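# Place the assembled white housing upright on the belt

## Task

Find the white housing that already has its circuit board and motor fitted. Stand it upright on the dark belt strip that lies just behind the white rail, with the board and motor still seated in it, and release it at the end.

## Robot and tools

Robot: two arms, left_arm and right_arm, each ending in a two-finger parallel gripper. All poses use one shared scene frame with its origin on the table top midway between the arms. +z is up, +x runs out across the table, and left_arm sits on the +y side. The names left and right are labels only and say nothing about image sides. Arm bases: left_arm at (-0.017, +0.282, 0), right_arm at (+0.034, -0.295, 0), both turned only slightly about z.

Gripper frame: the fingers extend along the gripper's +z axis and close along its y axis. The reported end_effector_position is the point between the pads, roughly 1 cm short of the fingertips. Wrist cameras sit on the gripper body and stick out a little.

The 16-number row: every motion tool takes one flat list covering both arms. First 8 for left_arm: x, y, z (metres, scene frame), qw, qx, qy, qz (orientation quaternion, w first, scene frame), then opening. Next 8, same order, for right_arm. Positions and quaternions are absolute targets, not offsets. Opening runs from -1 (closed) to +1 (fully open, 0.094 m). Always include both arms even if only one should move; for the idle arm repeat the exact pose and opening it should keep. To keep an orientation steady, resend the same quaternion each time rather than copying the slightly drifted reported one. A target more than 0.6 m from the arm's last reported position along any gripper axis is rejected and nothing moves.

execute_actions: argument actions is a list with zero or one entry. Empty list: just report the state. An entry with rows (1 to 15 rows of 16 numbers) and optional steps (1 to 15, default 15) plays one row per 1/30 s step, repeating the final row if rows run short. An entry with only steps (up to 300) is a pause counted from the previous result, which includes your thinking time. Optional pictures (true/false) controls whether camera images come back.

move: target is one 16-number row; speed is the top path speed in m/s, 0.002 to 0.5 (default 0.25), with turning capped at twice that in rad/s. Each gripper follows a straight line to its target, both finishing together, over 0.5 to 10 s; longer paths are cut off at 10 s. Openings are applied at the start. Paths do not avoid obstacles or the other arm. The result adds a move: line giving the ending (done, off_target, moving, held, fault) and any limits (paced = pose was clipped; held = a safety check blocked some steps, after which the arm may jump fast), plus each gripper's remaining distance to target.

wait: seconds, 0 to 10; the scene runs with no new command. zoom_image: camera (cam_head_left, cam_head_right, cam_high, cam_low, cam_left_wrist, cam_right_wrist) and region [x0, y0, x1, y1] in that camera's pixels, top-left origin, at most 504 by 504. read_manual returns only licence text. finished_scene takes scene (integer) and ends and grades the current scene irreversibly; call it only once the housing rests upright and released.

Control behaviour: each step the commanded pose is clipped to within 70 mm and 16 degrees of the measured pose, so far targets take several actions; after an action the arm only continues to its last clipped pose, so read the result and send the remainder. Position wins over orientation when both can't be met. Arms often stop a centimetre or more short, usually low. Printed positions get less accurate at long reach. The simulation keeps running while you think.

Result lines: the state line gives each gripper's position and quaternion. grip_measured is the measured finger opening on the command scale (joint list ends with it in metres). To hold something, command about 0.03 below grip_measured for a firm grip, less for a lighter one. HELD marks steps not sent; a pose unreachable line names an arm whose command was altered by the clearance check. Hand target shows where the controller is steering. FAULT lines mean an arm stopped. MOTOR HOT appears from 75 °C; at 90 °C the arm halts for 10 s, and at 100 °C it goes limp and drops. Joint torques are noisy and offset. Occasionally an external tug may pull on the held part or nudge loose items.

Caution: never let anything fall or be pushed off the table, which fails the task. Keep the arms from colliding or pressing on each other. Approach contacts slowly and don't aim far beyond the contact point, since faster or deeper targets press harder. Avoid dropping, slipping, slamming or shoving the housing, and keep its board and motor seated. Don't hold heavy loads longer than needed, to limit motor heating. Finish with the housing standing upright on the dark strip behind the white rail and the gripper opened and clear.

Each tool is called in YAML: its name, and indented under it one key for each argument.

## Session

execute_actions:
  actions: []

Scene clock: 0.00 s of 4240.00 s.
left_arm: end_effector_position=(+0.2693, +0.4147, +0.3015) grip_measured=+1.000 end_effector_quat_wxyz=(+0.241, -0.565, +0.788, +0.037) | right_arm: end_effector_position=(+0.5056, -0.2643, +0.3535) grip_measured=+1.000 end_effector_quat_wxyz=(+0.385, +0.575, +0.534, +0.486)
Joint positions: left_arm=[ 0.34   1.484  1.833 -1.47  -0.211 -0.881  0.094] | right_arm=[-0.129  1.422  1.305 -0.116 -0.025  1.717  0.094]
Joint velocities: left_arm=[ 0.002  0.007 -0.012  0.022 -0.066 -0.037  0.   ] | right_arm=[-0.012 -0.007 -0.022  0.081 -0.022 -0.007  0.   ]
Joint torques (N m, as the arm reports them, + toward a larger angle): no reading
Hand target (left_arm): +0.267, +0.416, +0.305; +0.246, -0.564, +0.787, +0.040
Hand target (right_arm): +0.504, -0.265, +0.358; +0.390, +0.571, +0.535, +0.485
camera_calibration (this result's frames):
cam_left_wrist: T_world_to_cam=[[0.923511, -0.277619, 0.264681, -0.21592], [-0.308749, -0.947473, 0.0834848, 0.479899], [0.227601, -0.158819, -0.960716, 0.406776], [0, 0, 0, 1]] pos_world=[0.254991, 0.459351, 0.407882]
cam_right_wrist: T_world_to_cam=[[-0.193225, 0.359271, -0.913011, 0.522078], [-0.488501, 0.771784, 0.407082, 0.340208], [0.8509, 0.524665, 0.026376, -0.177226], [0, 0, 0, 1]] pos_world=[0.417872, -0.357151, 0.342845]

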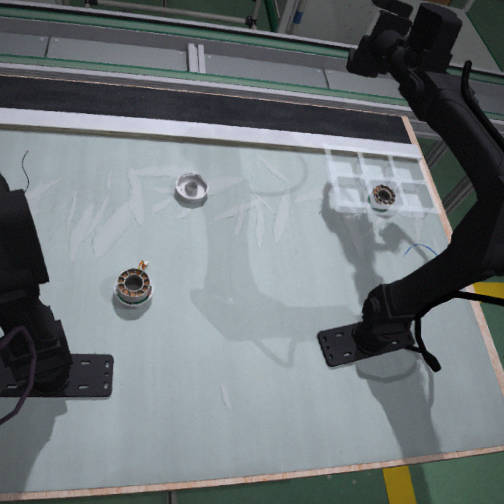

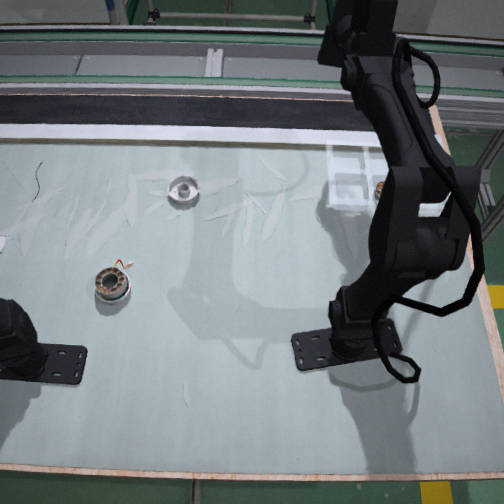

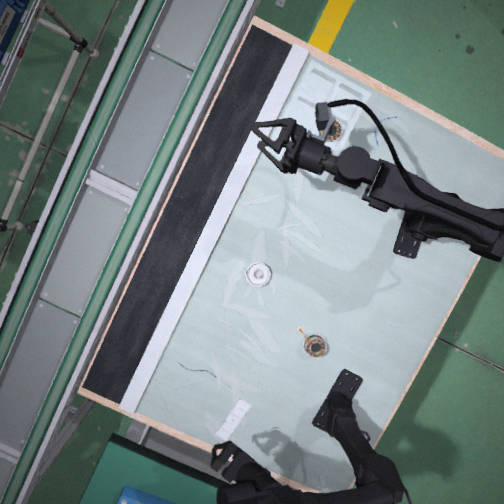

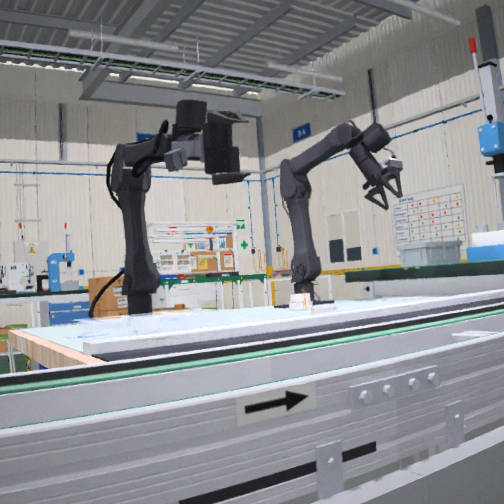

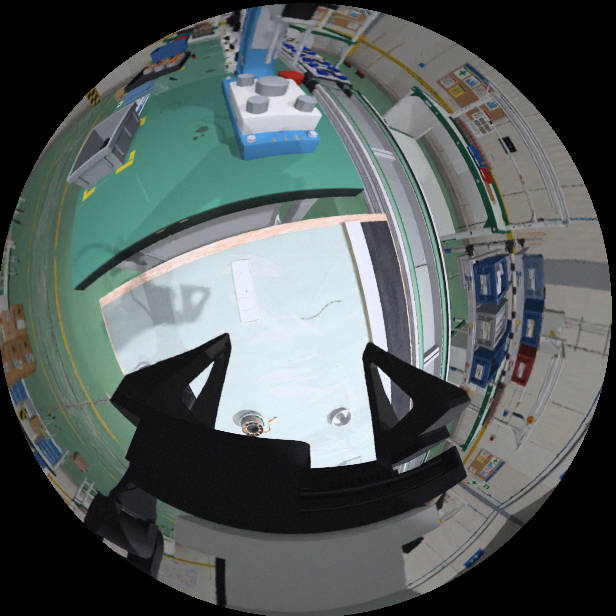

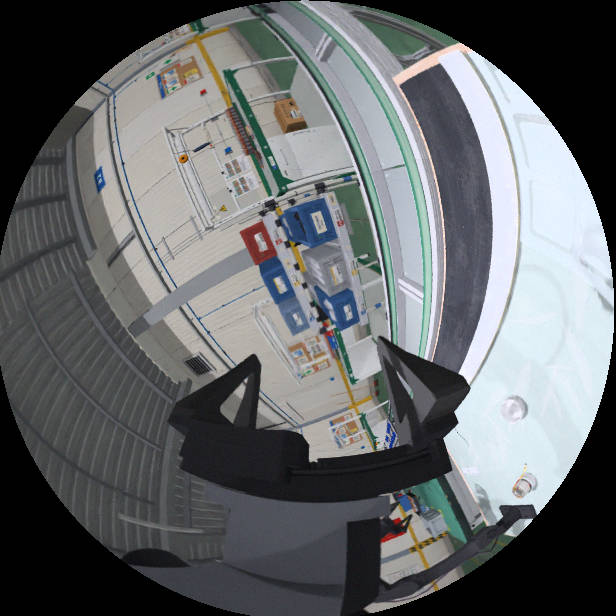

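move:
  target: [0.27,0.42,0.3,0.24,-0.565,0.788,0.04,1,0.125,0.08,0.1,0.30,-0.573,0.725,0.237,1]
  speed: 0.2

Scene clock: 16.23 s of 4240.00 s.
left_arm: end_effector_position=(+0.2687, +0.4160, +0.3013) grip_measured=+1.000 end_effector_quat_wxyz=(+0.241, -0.565, +0.788, +0.036) | right_arm: end_effector_position=(+0.1298, +0.0758, +0.1004) grip_measured=+1.000 end_effector_quat_wxyz=(+0.299, -0.564, +0.729, +0.246)
Joint positions: left_arm=[ 0.347  1.484  1.833 -1.47  -0.206 -0.875  0.094] | right_arm=[ 1.116  1.403  0.735 -0.109 -0.035 -0.004  0.094]
Joint velocities: left_arm=[ 0.012  0.007 -0.007  0.037 -0.066 -0.007  0.   ] | right_arm=[0.002 0.002 0.002 0.007 0.022 0.037 0.   ]
Joint torques (N m, as the arm reports them, + toward a larger angle): left_arm=[ 0.77 -4.07  6.62  1.49 -0.14  0.13] | right_arm=[ 0.84 -5.53  9.5   2.05  0.06 -0.07]
Hand target (left_arm): +0.270, +0.420, +0.300; +0.240, -0.565, +0.788, +0.040
Hand target (right_arm): +0.129, +0.078, +0.100; +0.297, -0.571, +0.727, +0.238
Off the commanded pose (left_arm): 0.004 m, 0 deg.
Off the commanded pose (right_arm): 0.006 m, 2 deg.
After step 90, 6.37 s passed at rest.
move: done
camera_calibration (this result's frames):
cam_left_wrist: T_world_to_cam=[[0.923729, -0.276895, 0.264677, -0.215268], [-0.308493, -0.947372, 0.0855424, 0.480244], [0.227062, -0.160669, -0.960535, 0.40785], [0, 0, 0, 1]] pos_world=[0.254394, 0.460892, 0.407649]
cam_right_wrist: T_world_to_cam=[[0.908539, -0.355393, -0.219662, -0.0622362], [-0.403617, -0.882422, -0.241712, 0.176562], [-0.107932, 0.308264, -0.945158, 0.209155], [0, 0, 0, 1]] pos_world=[0.150382, 0.0692088, 0.226691]

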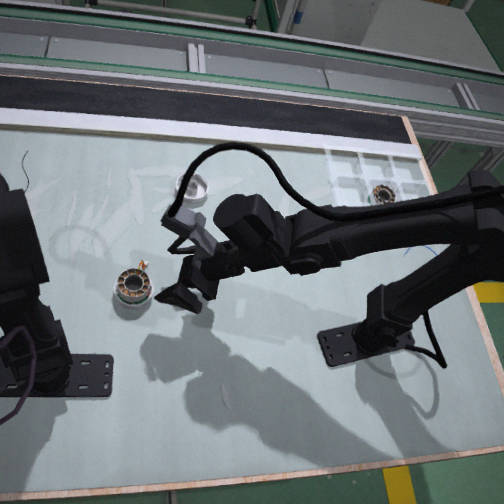

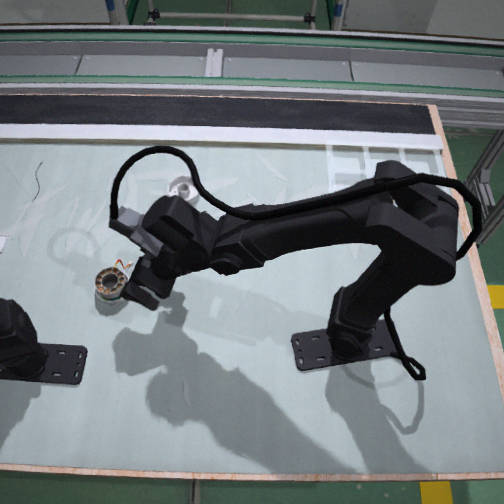

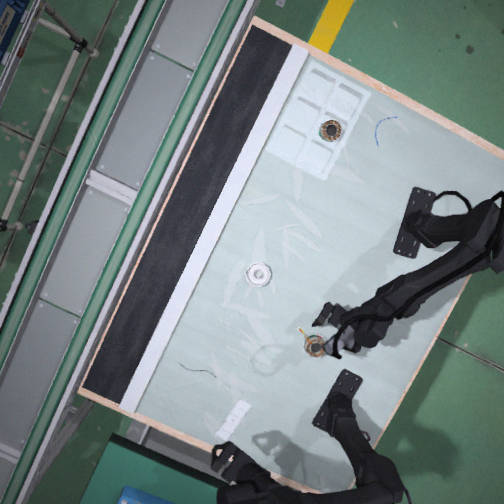

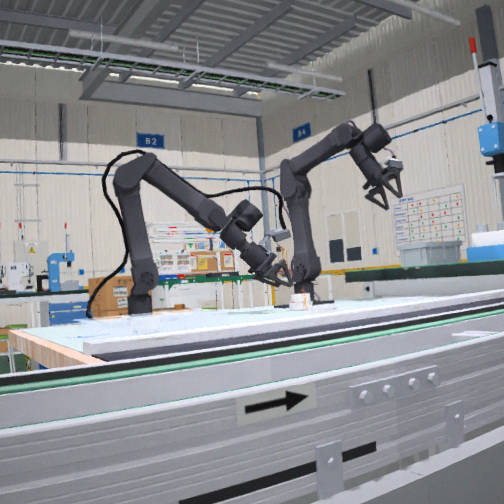

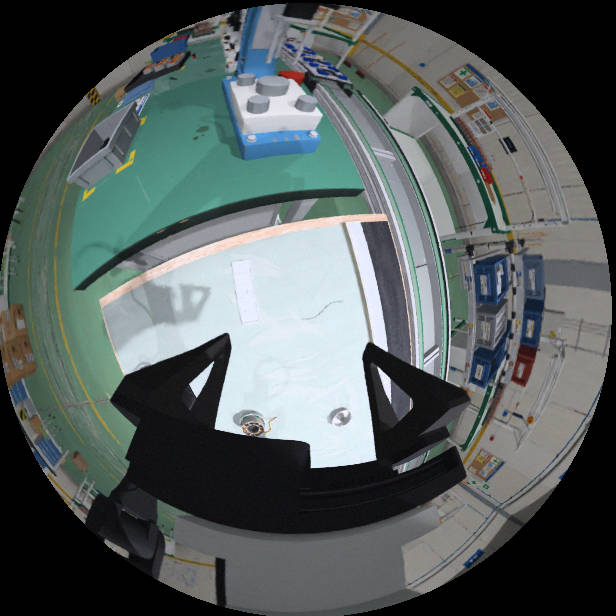

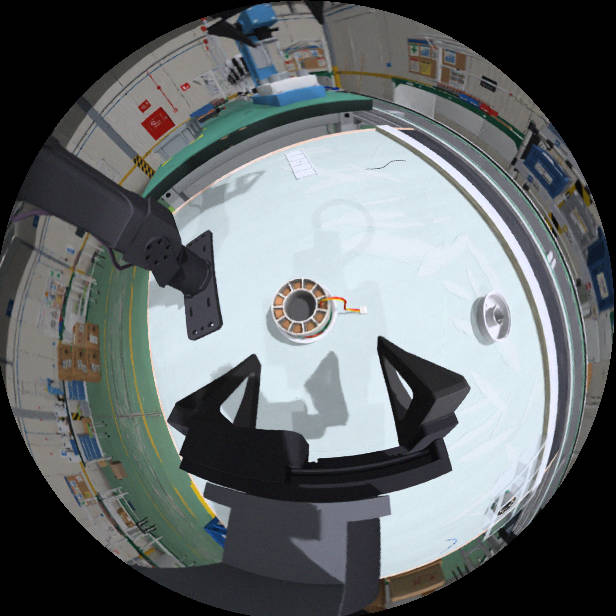

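move:
  target: [0.27,0.42,0.3,0.24,-0.565,0.788,0.04,1,0.12,0.132,0.025,0.30,-0.573,0.725,0.237,1]
  speed: 0.04

zoom_image:
  camera: "cam_low"
  region: [220,230,360,330]

Scene clock: 26.90 s of 4240.00 s.
left_arm: end_effector_position=(+0.2688, +0.4156, +0.3012) grip_measured=+1.000 end_effector_quat_wxyz=(+0.240, -0.565, +0.789, +0.035) | right_arm: end_effector_position=(+0.1228, +0.1309, +0.0348) grip_measured=+1.000 end_effector_quat_wxyz=(+0.305, -0.569, +0.722, +0.248)
Joint positions: left_arm=[ 0.347  1.484  1.833 -1.47  -0.204 -0.875  0.094] | right_arm=[1.185 1.762 0.776 0.222 0.013 0.027 0.094]
Joint velocities: left_arm=[ 0.012 -0.012  0.002  0.066  0.022  0.037  0.   ] | right_arm=[-0.012 -0.007 -0.022  0.051  0.007 -0.007  0.   ]
Joint torques (N m, as the arm reports them, + toward a larger angle): left_arm=[ 0.73 -4.08  6.62  1.49 -0.17  0.14] | right_arm=[ 1.   -7.29  7.61  2.17  0.13  0.01]
Hand target (left_arm): +0.270, +0.420, +0.300; +0.240, -0.565, +0.788, +0.040
Hand target (right_arm): +0.121, +0.132, +0.027; +0.300, -0.573, +0.725, +0.237
Off the commanded pose (left_arm): 0.005 m, 1 deg.
Off the commanded pose (right_arm): 0.010 m, 1 deg.
After step 90, 5.00 s passed at rest.
move: done
camera_calibration (this result's frames):
cam_left_wrist: T_world_to_cam=[[0.923206, -0.277361, 0.266011, -0.215604], [-0.309657, -0.946817, 0.087469, 0.479405], [0.227604, -0.163124, -0.959993, 0.408366], [0, 0, 0, 1]] pos_world=[0.254552, 0.460723, 0.407449]
cam_right_wrist: T_world_to_cam=[[0.916183, -0.341173, -0.210261, -0.0538028], [-0.388327, -0.885435, -0.255356, 0.205607], [-0.0990523, 0.315603, -0.943707, 0.127362], [0, 0, 0, 1]] pos_world=[0.141752, 0.1235, 0.161383]

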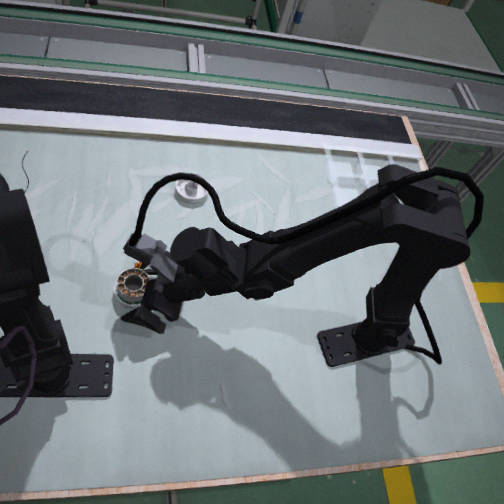

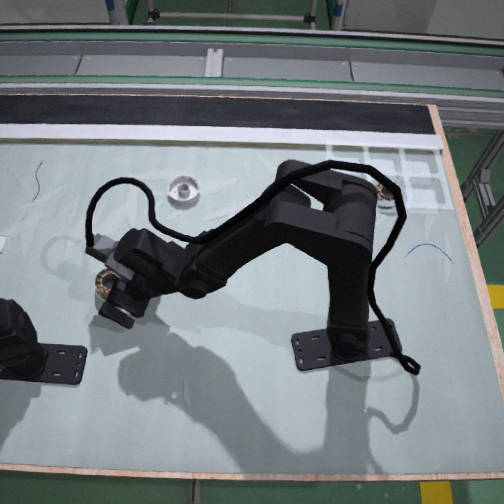

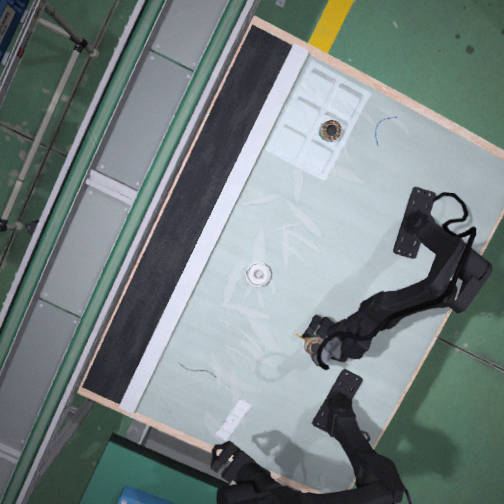

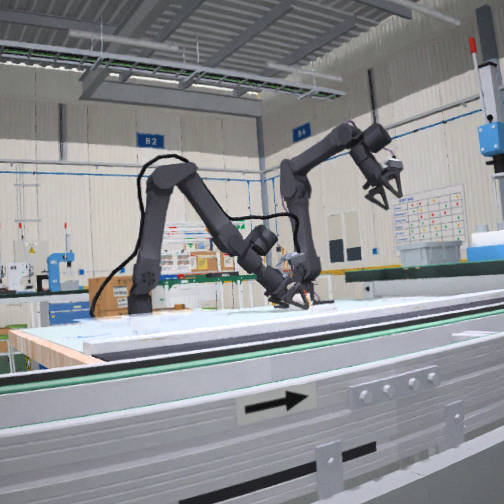

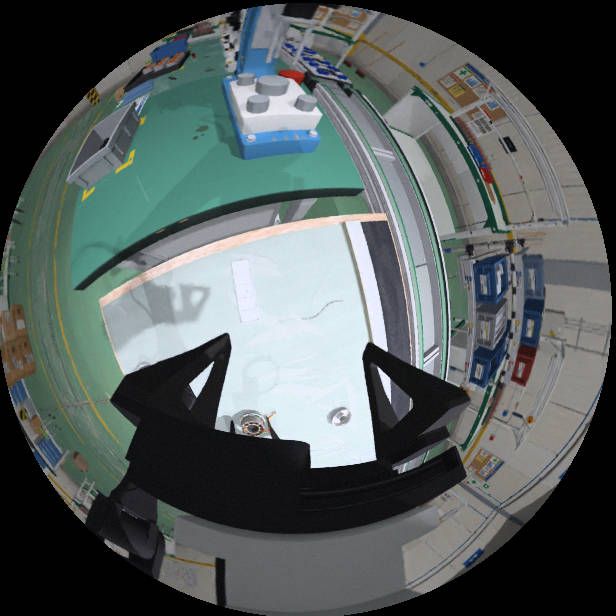

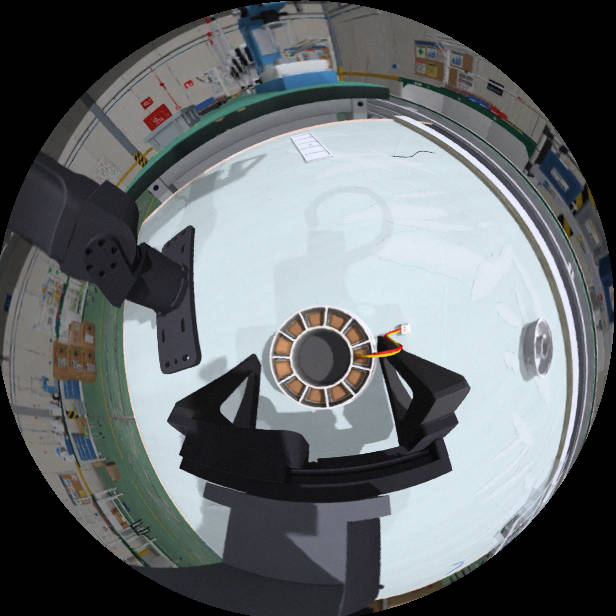

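Region (220, 230, 360, 330) of cam_low's 504x504 image, scaled by 3.600, with more detail than that image has; it fills the top 360 rows of this view, and the rest is white.

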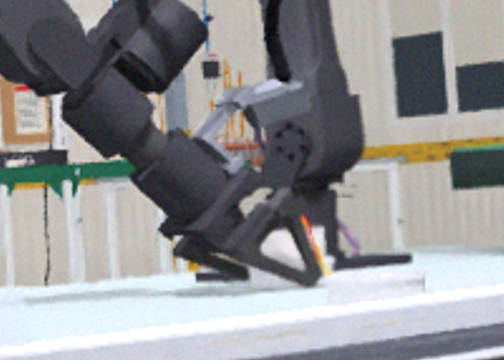

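move:
  target: [0.27,0.42,0.3,0.24,-0.565,0.788,0.04,1,0.09,0.095,0.09,0.354,-0.354,0.854,0.147,1]
  speed: 0.05

move:
  target: [0.27,0.42,0.3,0.24,-0.565,0.788,0.04,1,0.12,0.134,0.02,0.354,-0.354,0.854,0.147,1]
  speed: 0.04

Scene clock: 40.10 s of 4240.00 s.
left_arm: end_effector_position=(+0.2690, +0.4151, +0.3011) grip_measured=+1.000 end_effector_quat_wxyz=(+0.240, -0.565, +0.789, +0.033) | right_arm: end_effector_position=(+0.0920, +0.0934, +0.0750) grip_measured=+1.000 end_effector_quat_wxyz=(+0.342, -0.359, +0.857, +0.140)
Joint positions: left_arm=[ 0.347  1.484  1.833 -1.47  -0.201 -0.875  0.094] | right_arm=[ 1.478  1.657  0.935 -0.304  0.554  0.709  0.094]
Joint velocities: left_arm=[-0.002 -0.012  0.012  0.037 -0.037 -0.051  0.   ] | right_arm=[-0.002 -0.002  0.032 -0.051 -0.037 -0.007  0.   ]
Joint torques (N m, as the arm reports them, + toward a larger angle): left_arm=[ 0.75 -4.08  6.61  1.49 -0.2   0.13] | right_arm=[  0.98 -10.14   8.74   1.47   0.48   0.05]
Hand target (left_arm): +0.270, +0.420, +0.300; +0.240, -0.565, +0.788, +0.040
Hand target (right_arm): +0.091, +0.095, +0.088; +0.352, -0.353, +0.854, +0.146
Off the commanded pose (left_arm): 0.005 m, 1 deg.
Off the commanded pose (right_arm): 0.015 m, 2 deg.
After step 90, 4.23 s passed at rest.
move: off_target (right_arm)
camera_calibration (this result's frames):
cam_left_wrist: T_world_to_cam=[[0.922681, -0.277823, 0.267346, -0.215941], [-0.310822, -0.946255, 0.0893934, 0.478564], [0.228142, -0.165579, -0.959445, 0.40888], [0, 0, 0, 1]] pos_world=[0.254711, 0.460552, 0.407248]
cam_right_wrist: T_world_to_cam=[[0.599112, -0.777893, -0.189598, 0.0384376], [-0.798711, -0.56412, -0.209354, 0.174957], [0.0558991, 0.27686, -0.959283, 0.164651], [0, 0, 0, 1]] pos_world=[0.107508, 0.0830115, 0.201863]

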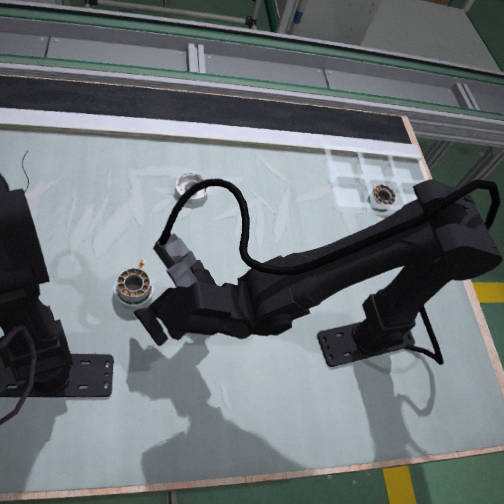

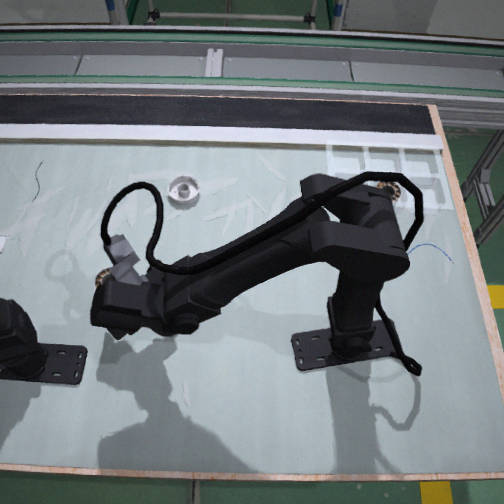

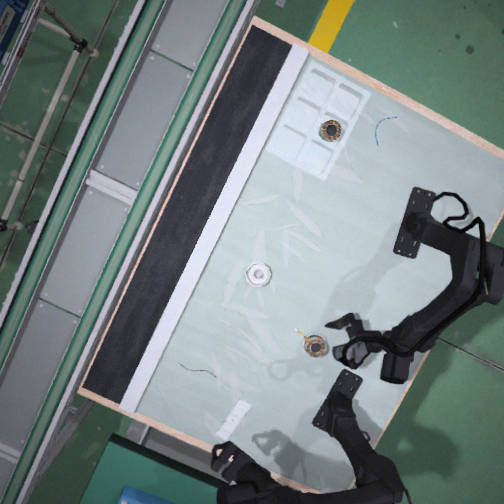

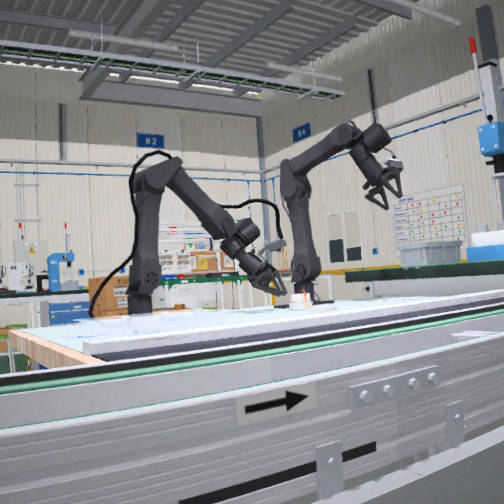

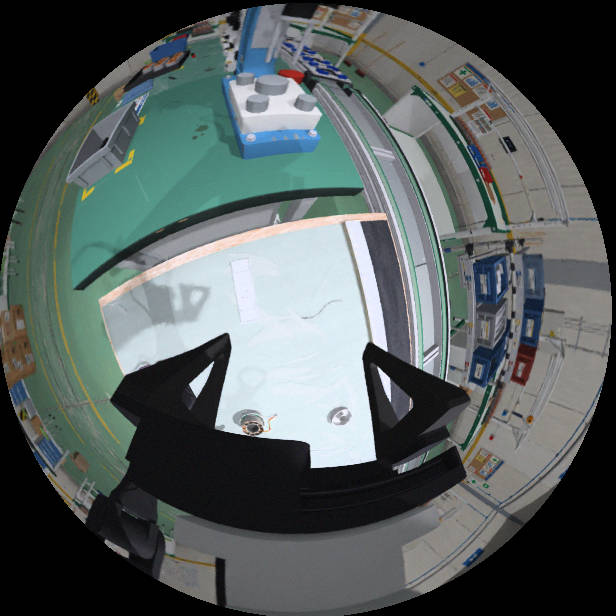

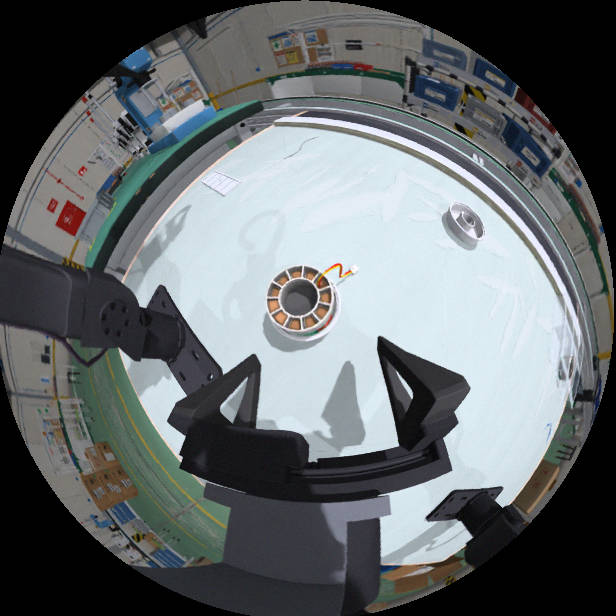

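Scene clock: 42.23 s of 4240.00 s.
left_arm: end_effector_position=(+0.2691, +0.4149, +0.3011) grip_measured=+1.000 end_effector_quat_wxyz=(+0.240, -0.565, +0.789, +0.033) | right_arm: end_effector_position=(+0.1167, +0.1351, +0.0335) grip_measured=+1.000 end_effector_quat_wxyz=(+0.363, -0.350, +0.849, +0.160)
Joint positions: left_arm=[ 0.347  1.484  1.833 -1.47  -0.199 -0.875  0.094] | right_arm=[ 1.406  1.871  0.948 -0.001  0.538  0.621  0.094]
Joint velocities: left_arm=[-0.002 -0.012 -0.012 -0.007 -0.007 -0.037  0.   ] | right_arm=[-0.002 -0.017  0.002 -0.022 -0.022  0.022  0.   ]
Joint torques (N m, as the arm reports them, + toward a larger angle): left_arm=[ 0.75 -4.07  6.63  1.49 -0.21  0.13] | right_arm=[-1.04 -7.74  7.37  1.79  0.17  0.  ]
Hand target (left_arm): +0.270, +0.420, +0.300; +0.240, -0.565, +0.788, +0.040
Hand target (right_arm): +0.120, +0.134, +0.021; +0.354, -0.354, +0.853, +0.148
Off the commanded pose (left_arm): 0.005 m, 1 deg.
Off the commanded pose (right_arm): 0.014 m, 2 deg.
move: off_target (right_arm)
camera_calibration (this result's frames):
cam_left_wrist: T_world_to_cam=[[0.922381, -0.278085, 0.268109, -0.216135], [-0.311488, -0.945931, 0.0904921, 0.478084], [0.228448, -0.166981, -0.959129, 0.409172], [0, 0, 0, 1]] pos_world=[0.254801, 0.460454, 0.407134]
cam_right_wrist: T_world_to_cam=[[0.603527, -0.766772, -0.218668, 0.0471396], [-0.793226, -0.549556, -0.262261, 0.208677], [0.0809245, 0.331735, -0.939895, 0.100899], [0, 0, 0, 1]] pos_world=[0.128913, 0.117353, 0.159871]

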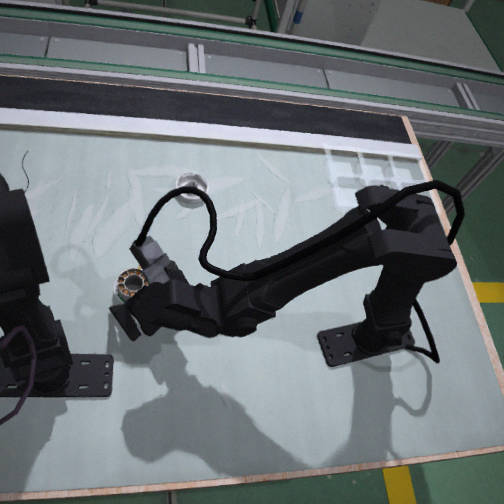

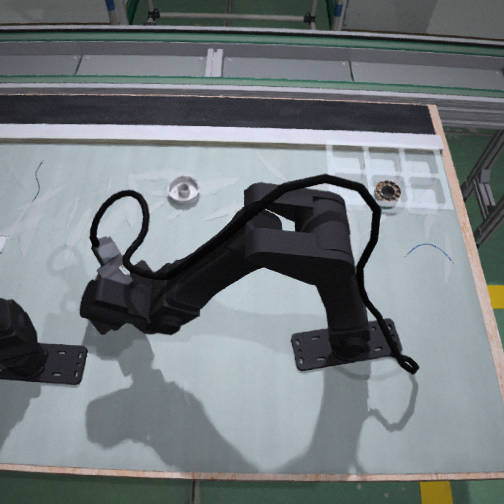

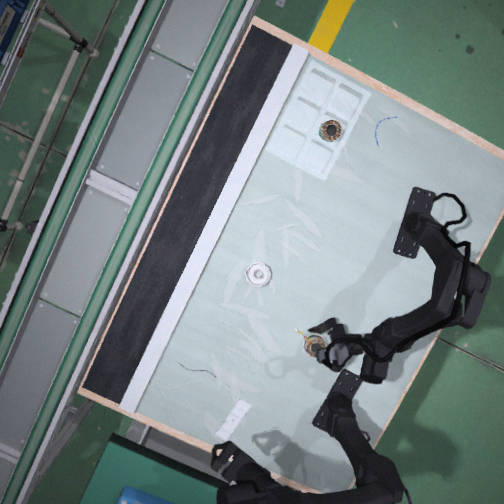

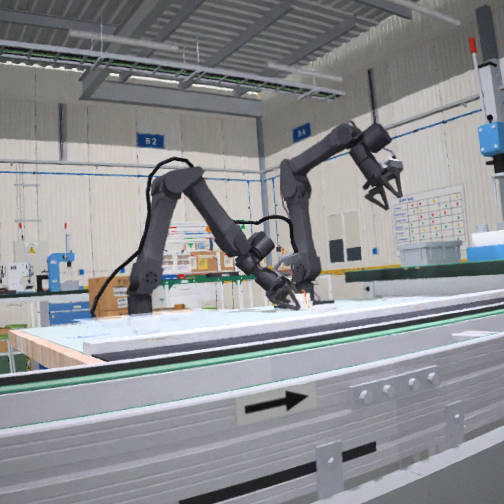

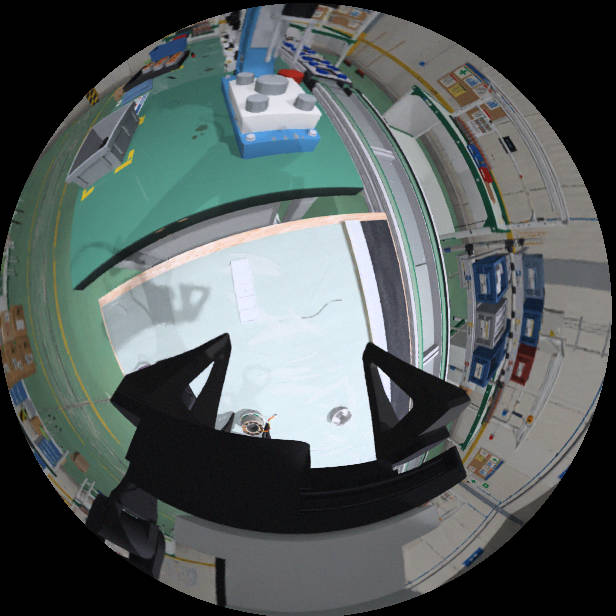

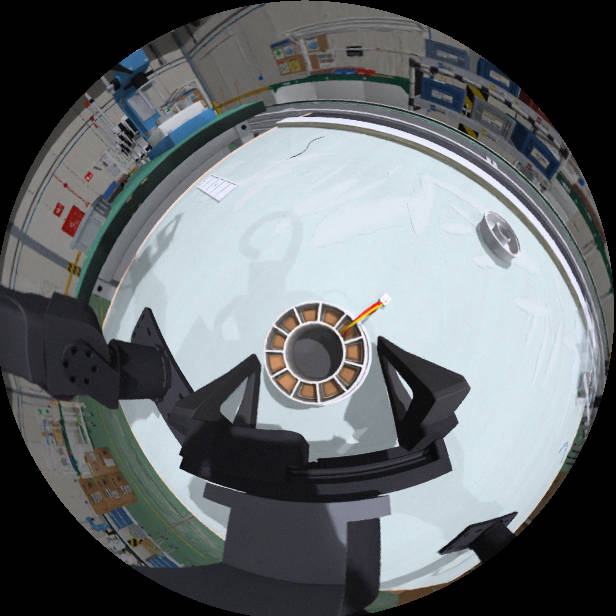

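move:
  target: [0.27,0.42,0.3,0.24,-0.565,0.788,0.04,1,0.12,0.137,0.003,0.354,-0.354,0.854,0.147,1]
  speed: 0.03

zoom_image:
  camera: "cam_low"
  region: [220,230,360,330]

Scene clock: 47.93 s of 4240.00 s.
left_arm: end_effector_position=(+0.2692, +0.4146, +0.3010) grip_measured=+1.000 end_effector_quat_wxyz=(+0.240, -0.564, +0.789, +0.032) | right_arm: end_effector_position=(+0.1216, +0.1446, +0.0324) grip_measured=+1.000 end_effector_quat_wxyz=(+0.385, -0.338, +0.842, +0.170)
Joint positions: left_arm=[ 0.347  1.484  1.833 -1.47  -0.198 -0.875  0.094] | right_arm=[1.406 1.907 0.948 0.083 0.572 0.612 0.094]
Joint velocities: left_arm=[-0.012  0.017 -0.012  0.007 -0.007 -0.022  0.   ] | right_arm=[-0.042  0.002  0.002 -0.007 -0.007 -0.081  0.   ]
Joint torques (N m, as the arm reports them, + toward a larger angle): left_arm=[ 0.74 -4.05  6.64  1.49 -0.23  0.13] | right_arm=[-0.92 -6.76  6.27  1.55 -0.11  0.1 ]
Hand target (left_arm): +0.270, +0.420, +0.300; +0.240, -0.565, +0.788, +0.040
Hand target (right_arm): +0.120, +0.135, +0.005; +0.354, -0.353, +0.854, +0.147
Off the commanded pose (left_arm): 0.006 m, 1 deg.
Off the commanded pose (right_arm): 0.030 m, 5 deg.
After step 90, 1.43 s passed at rest.
move: off_target (right_arm)
camera_calibration (this result's frames):
cam_left_wrist: T_world_to_cam=[[0.92208, -0.278346, 0.268872, -0.216329], [-0.312155, -0.945606, 0.0915901, 0.477603], [0.228754, -0.168383, -0.958811, 0.409464], [0, 0, 0, 1]] pos_world=[0.254892, 0.460357, 0.40702]
cam_right_wrist: T_world_to_cam=[[0.599078, -0.765939, -0.23333, 0.0521651], [-0.792472, -0.525547, -0.309498, 0.215524], [0.11443, 0.370321, -0.921829, 0.0860508], [0, 0, 0, 1]] pos_world=[0.129699, 0.121357, 0.1582]

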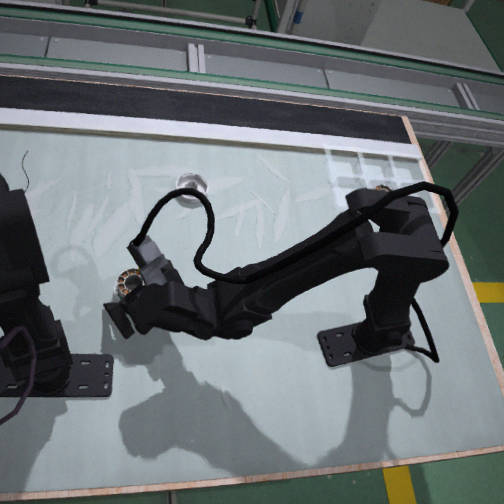

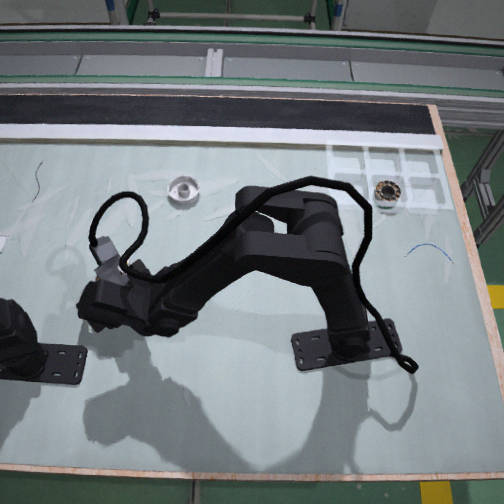

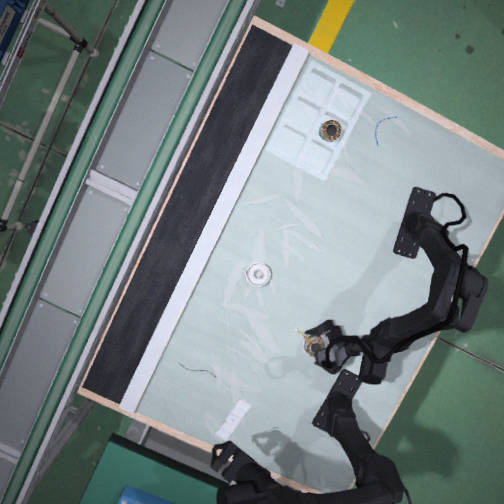

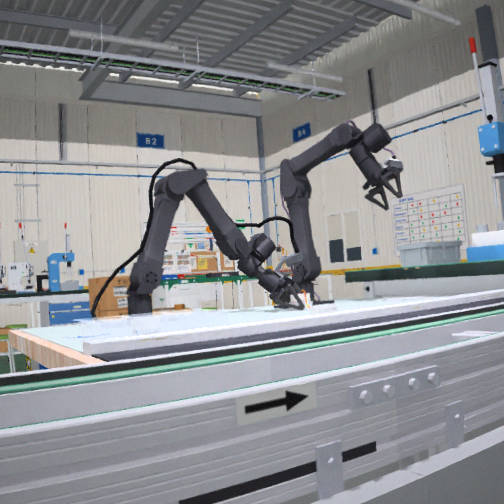

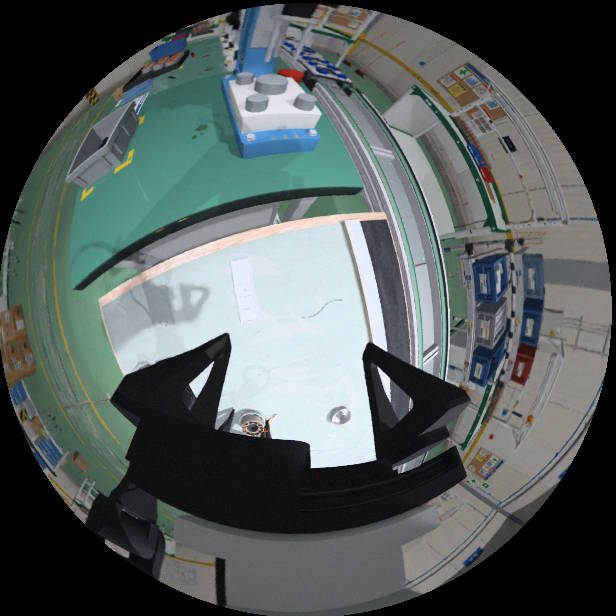

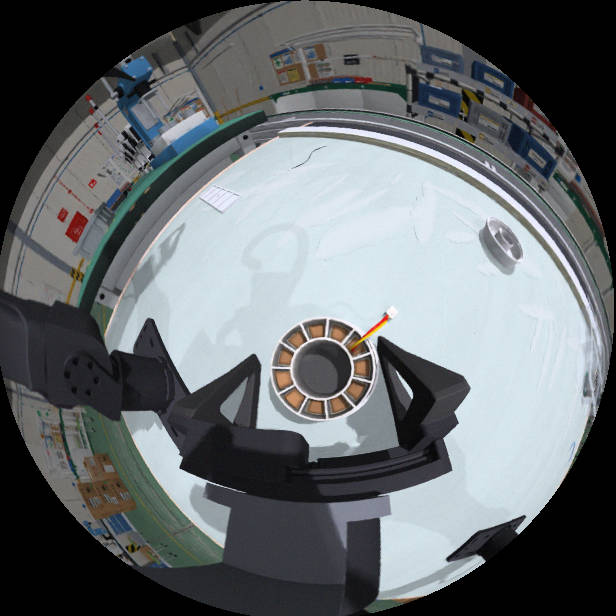

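Region (220, 230, 360, 330) of cam_low's 504x504 image, scaled by 3.600, with more detail than that image has; it fills the top 360 rows of this view, and the rest is white.

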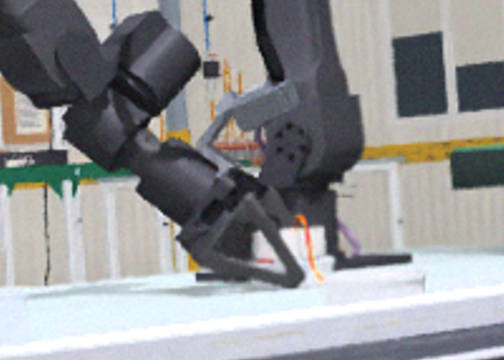

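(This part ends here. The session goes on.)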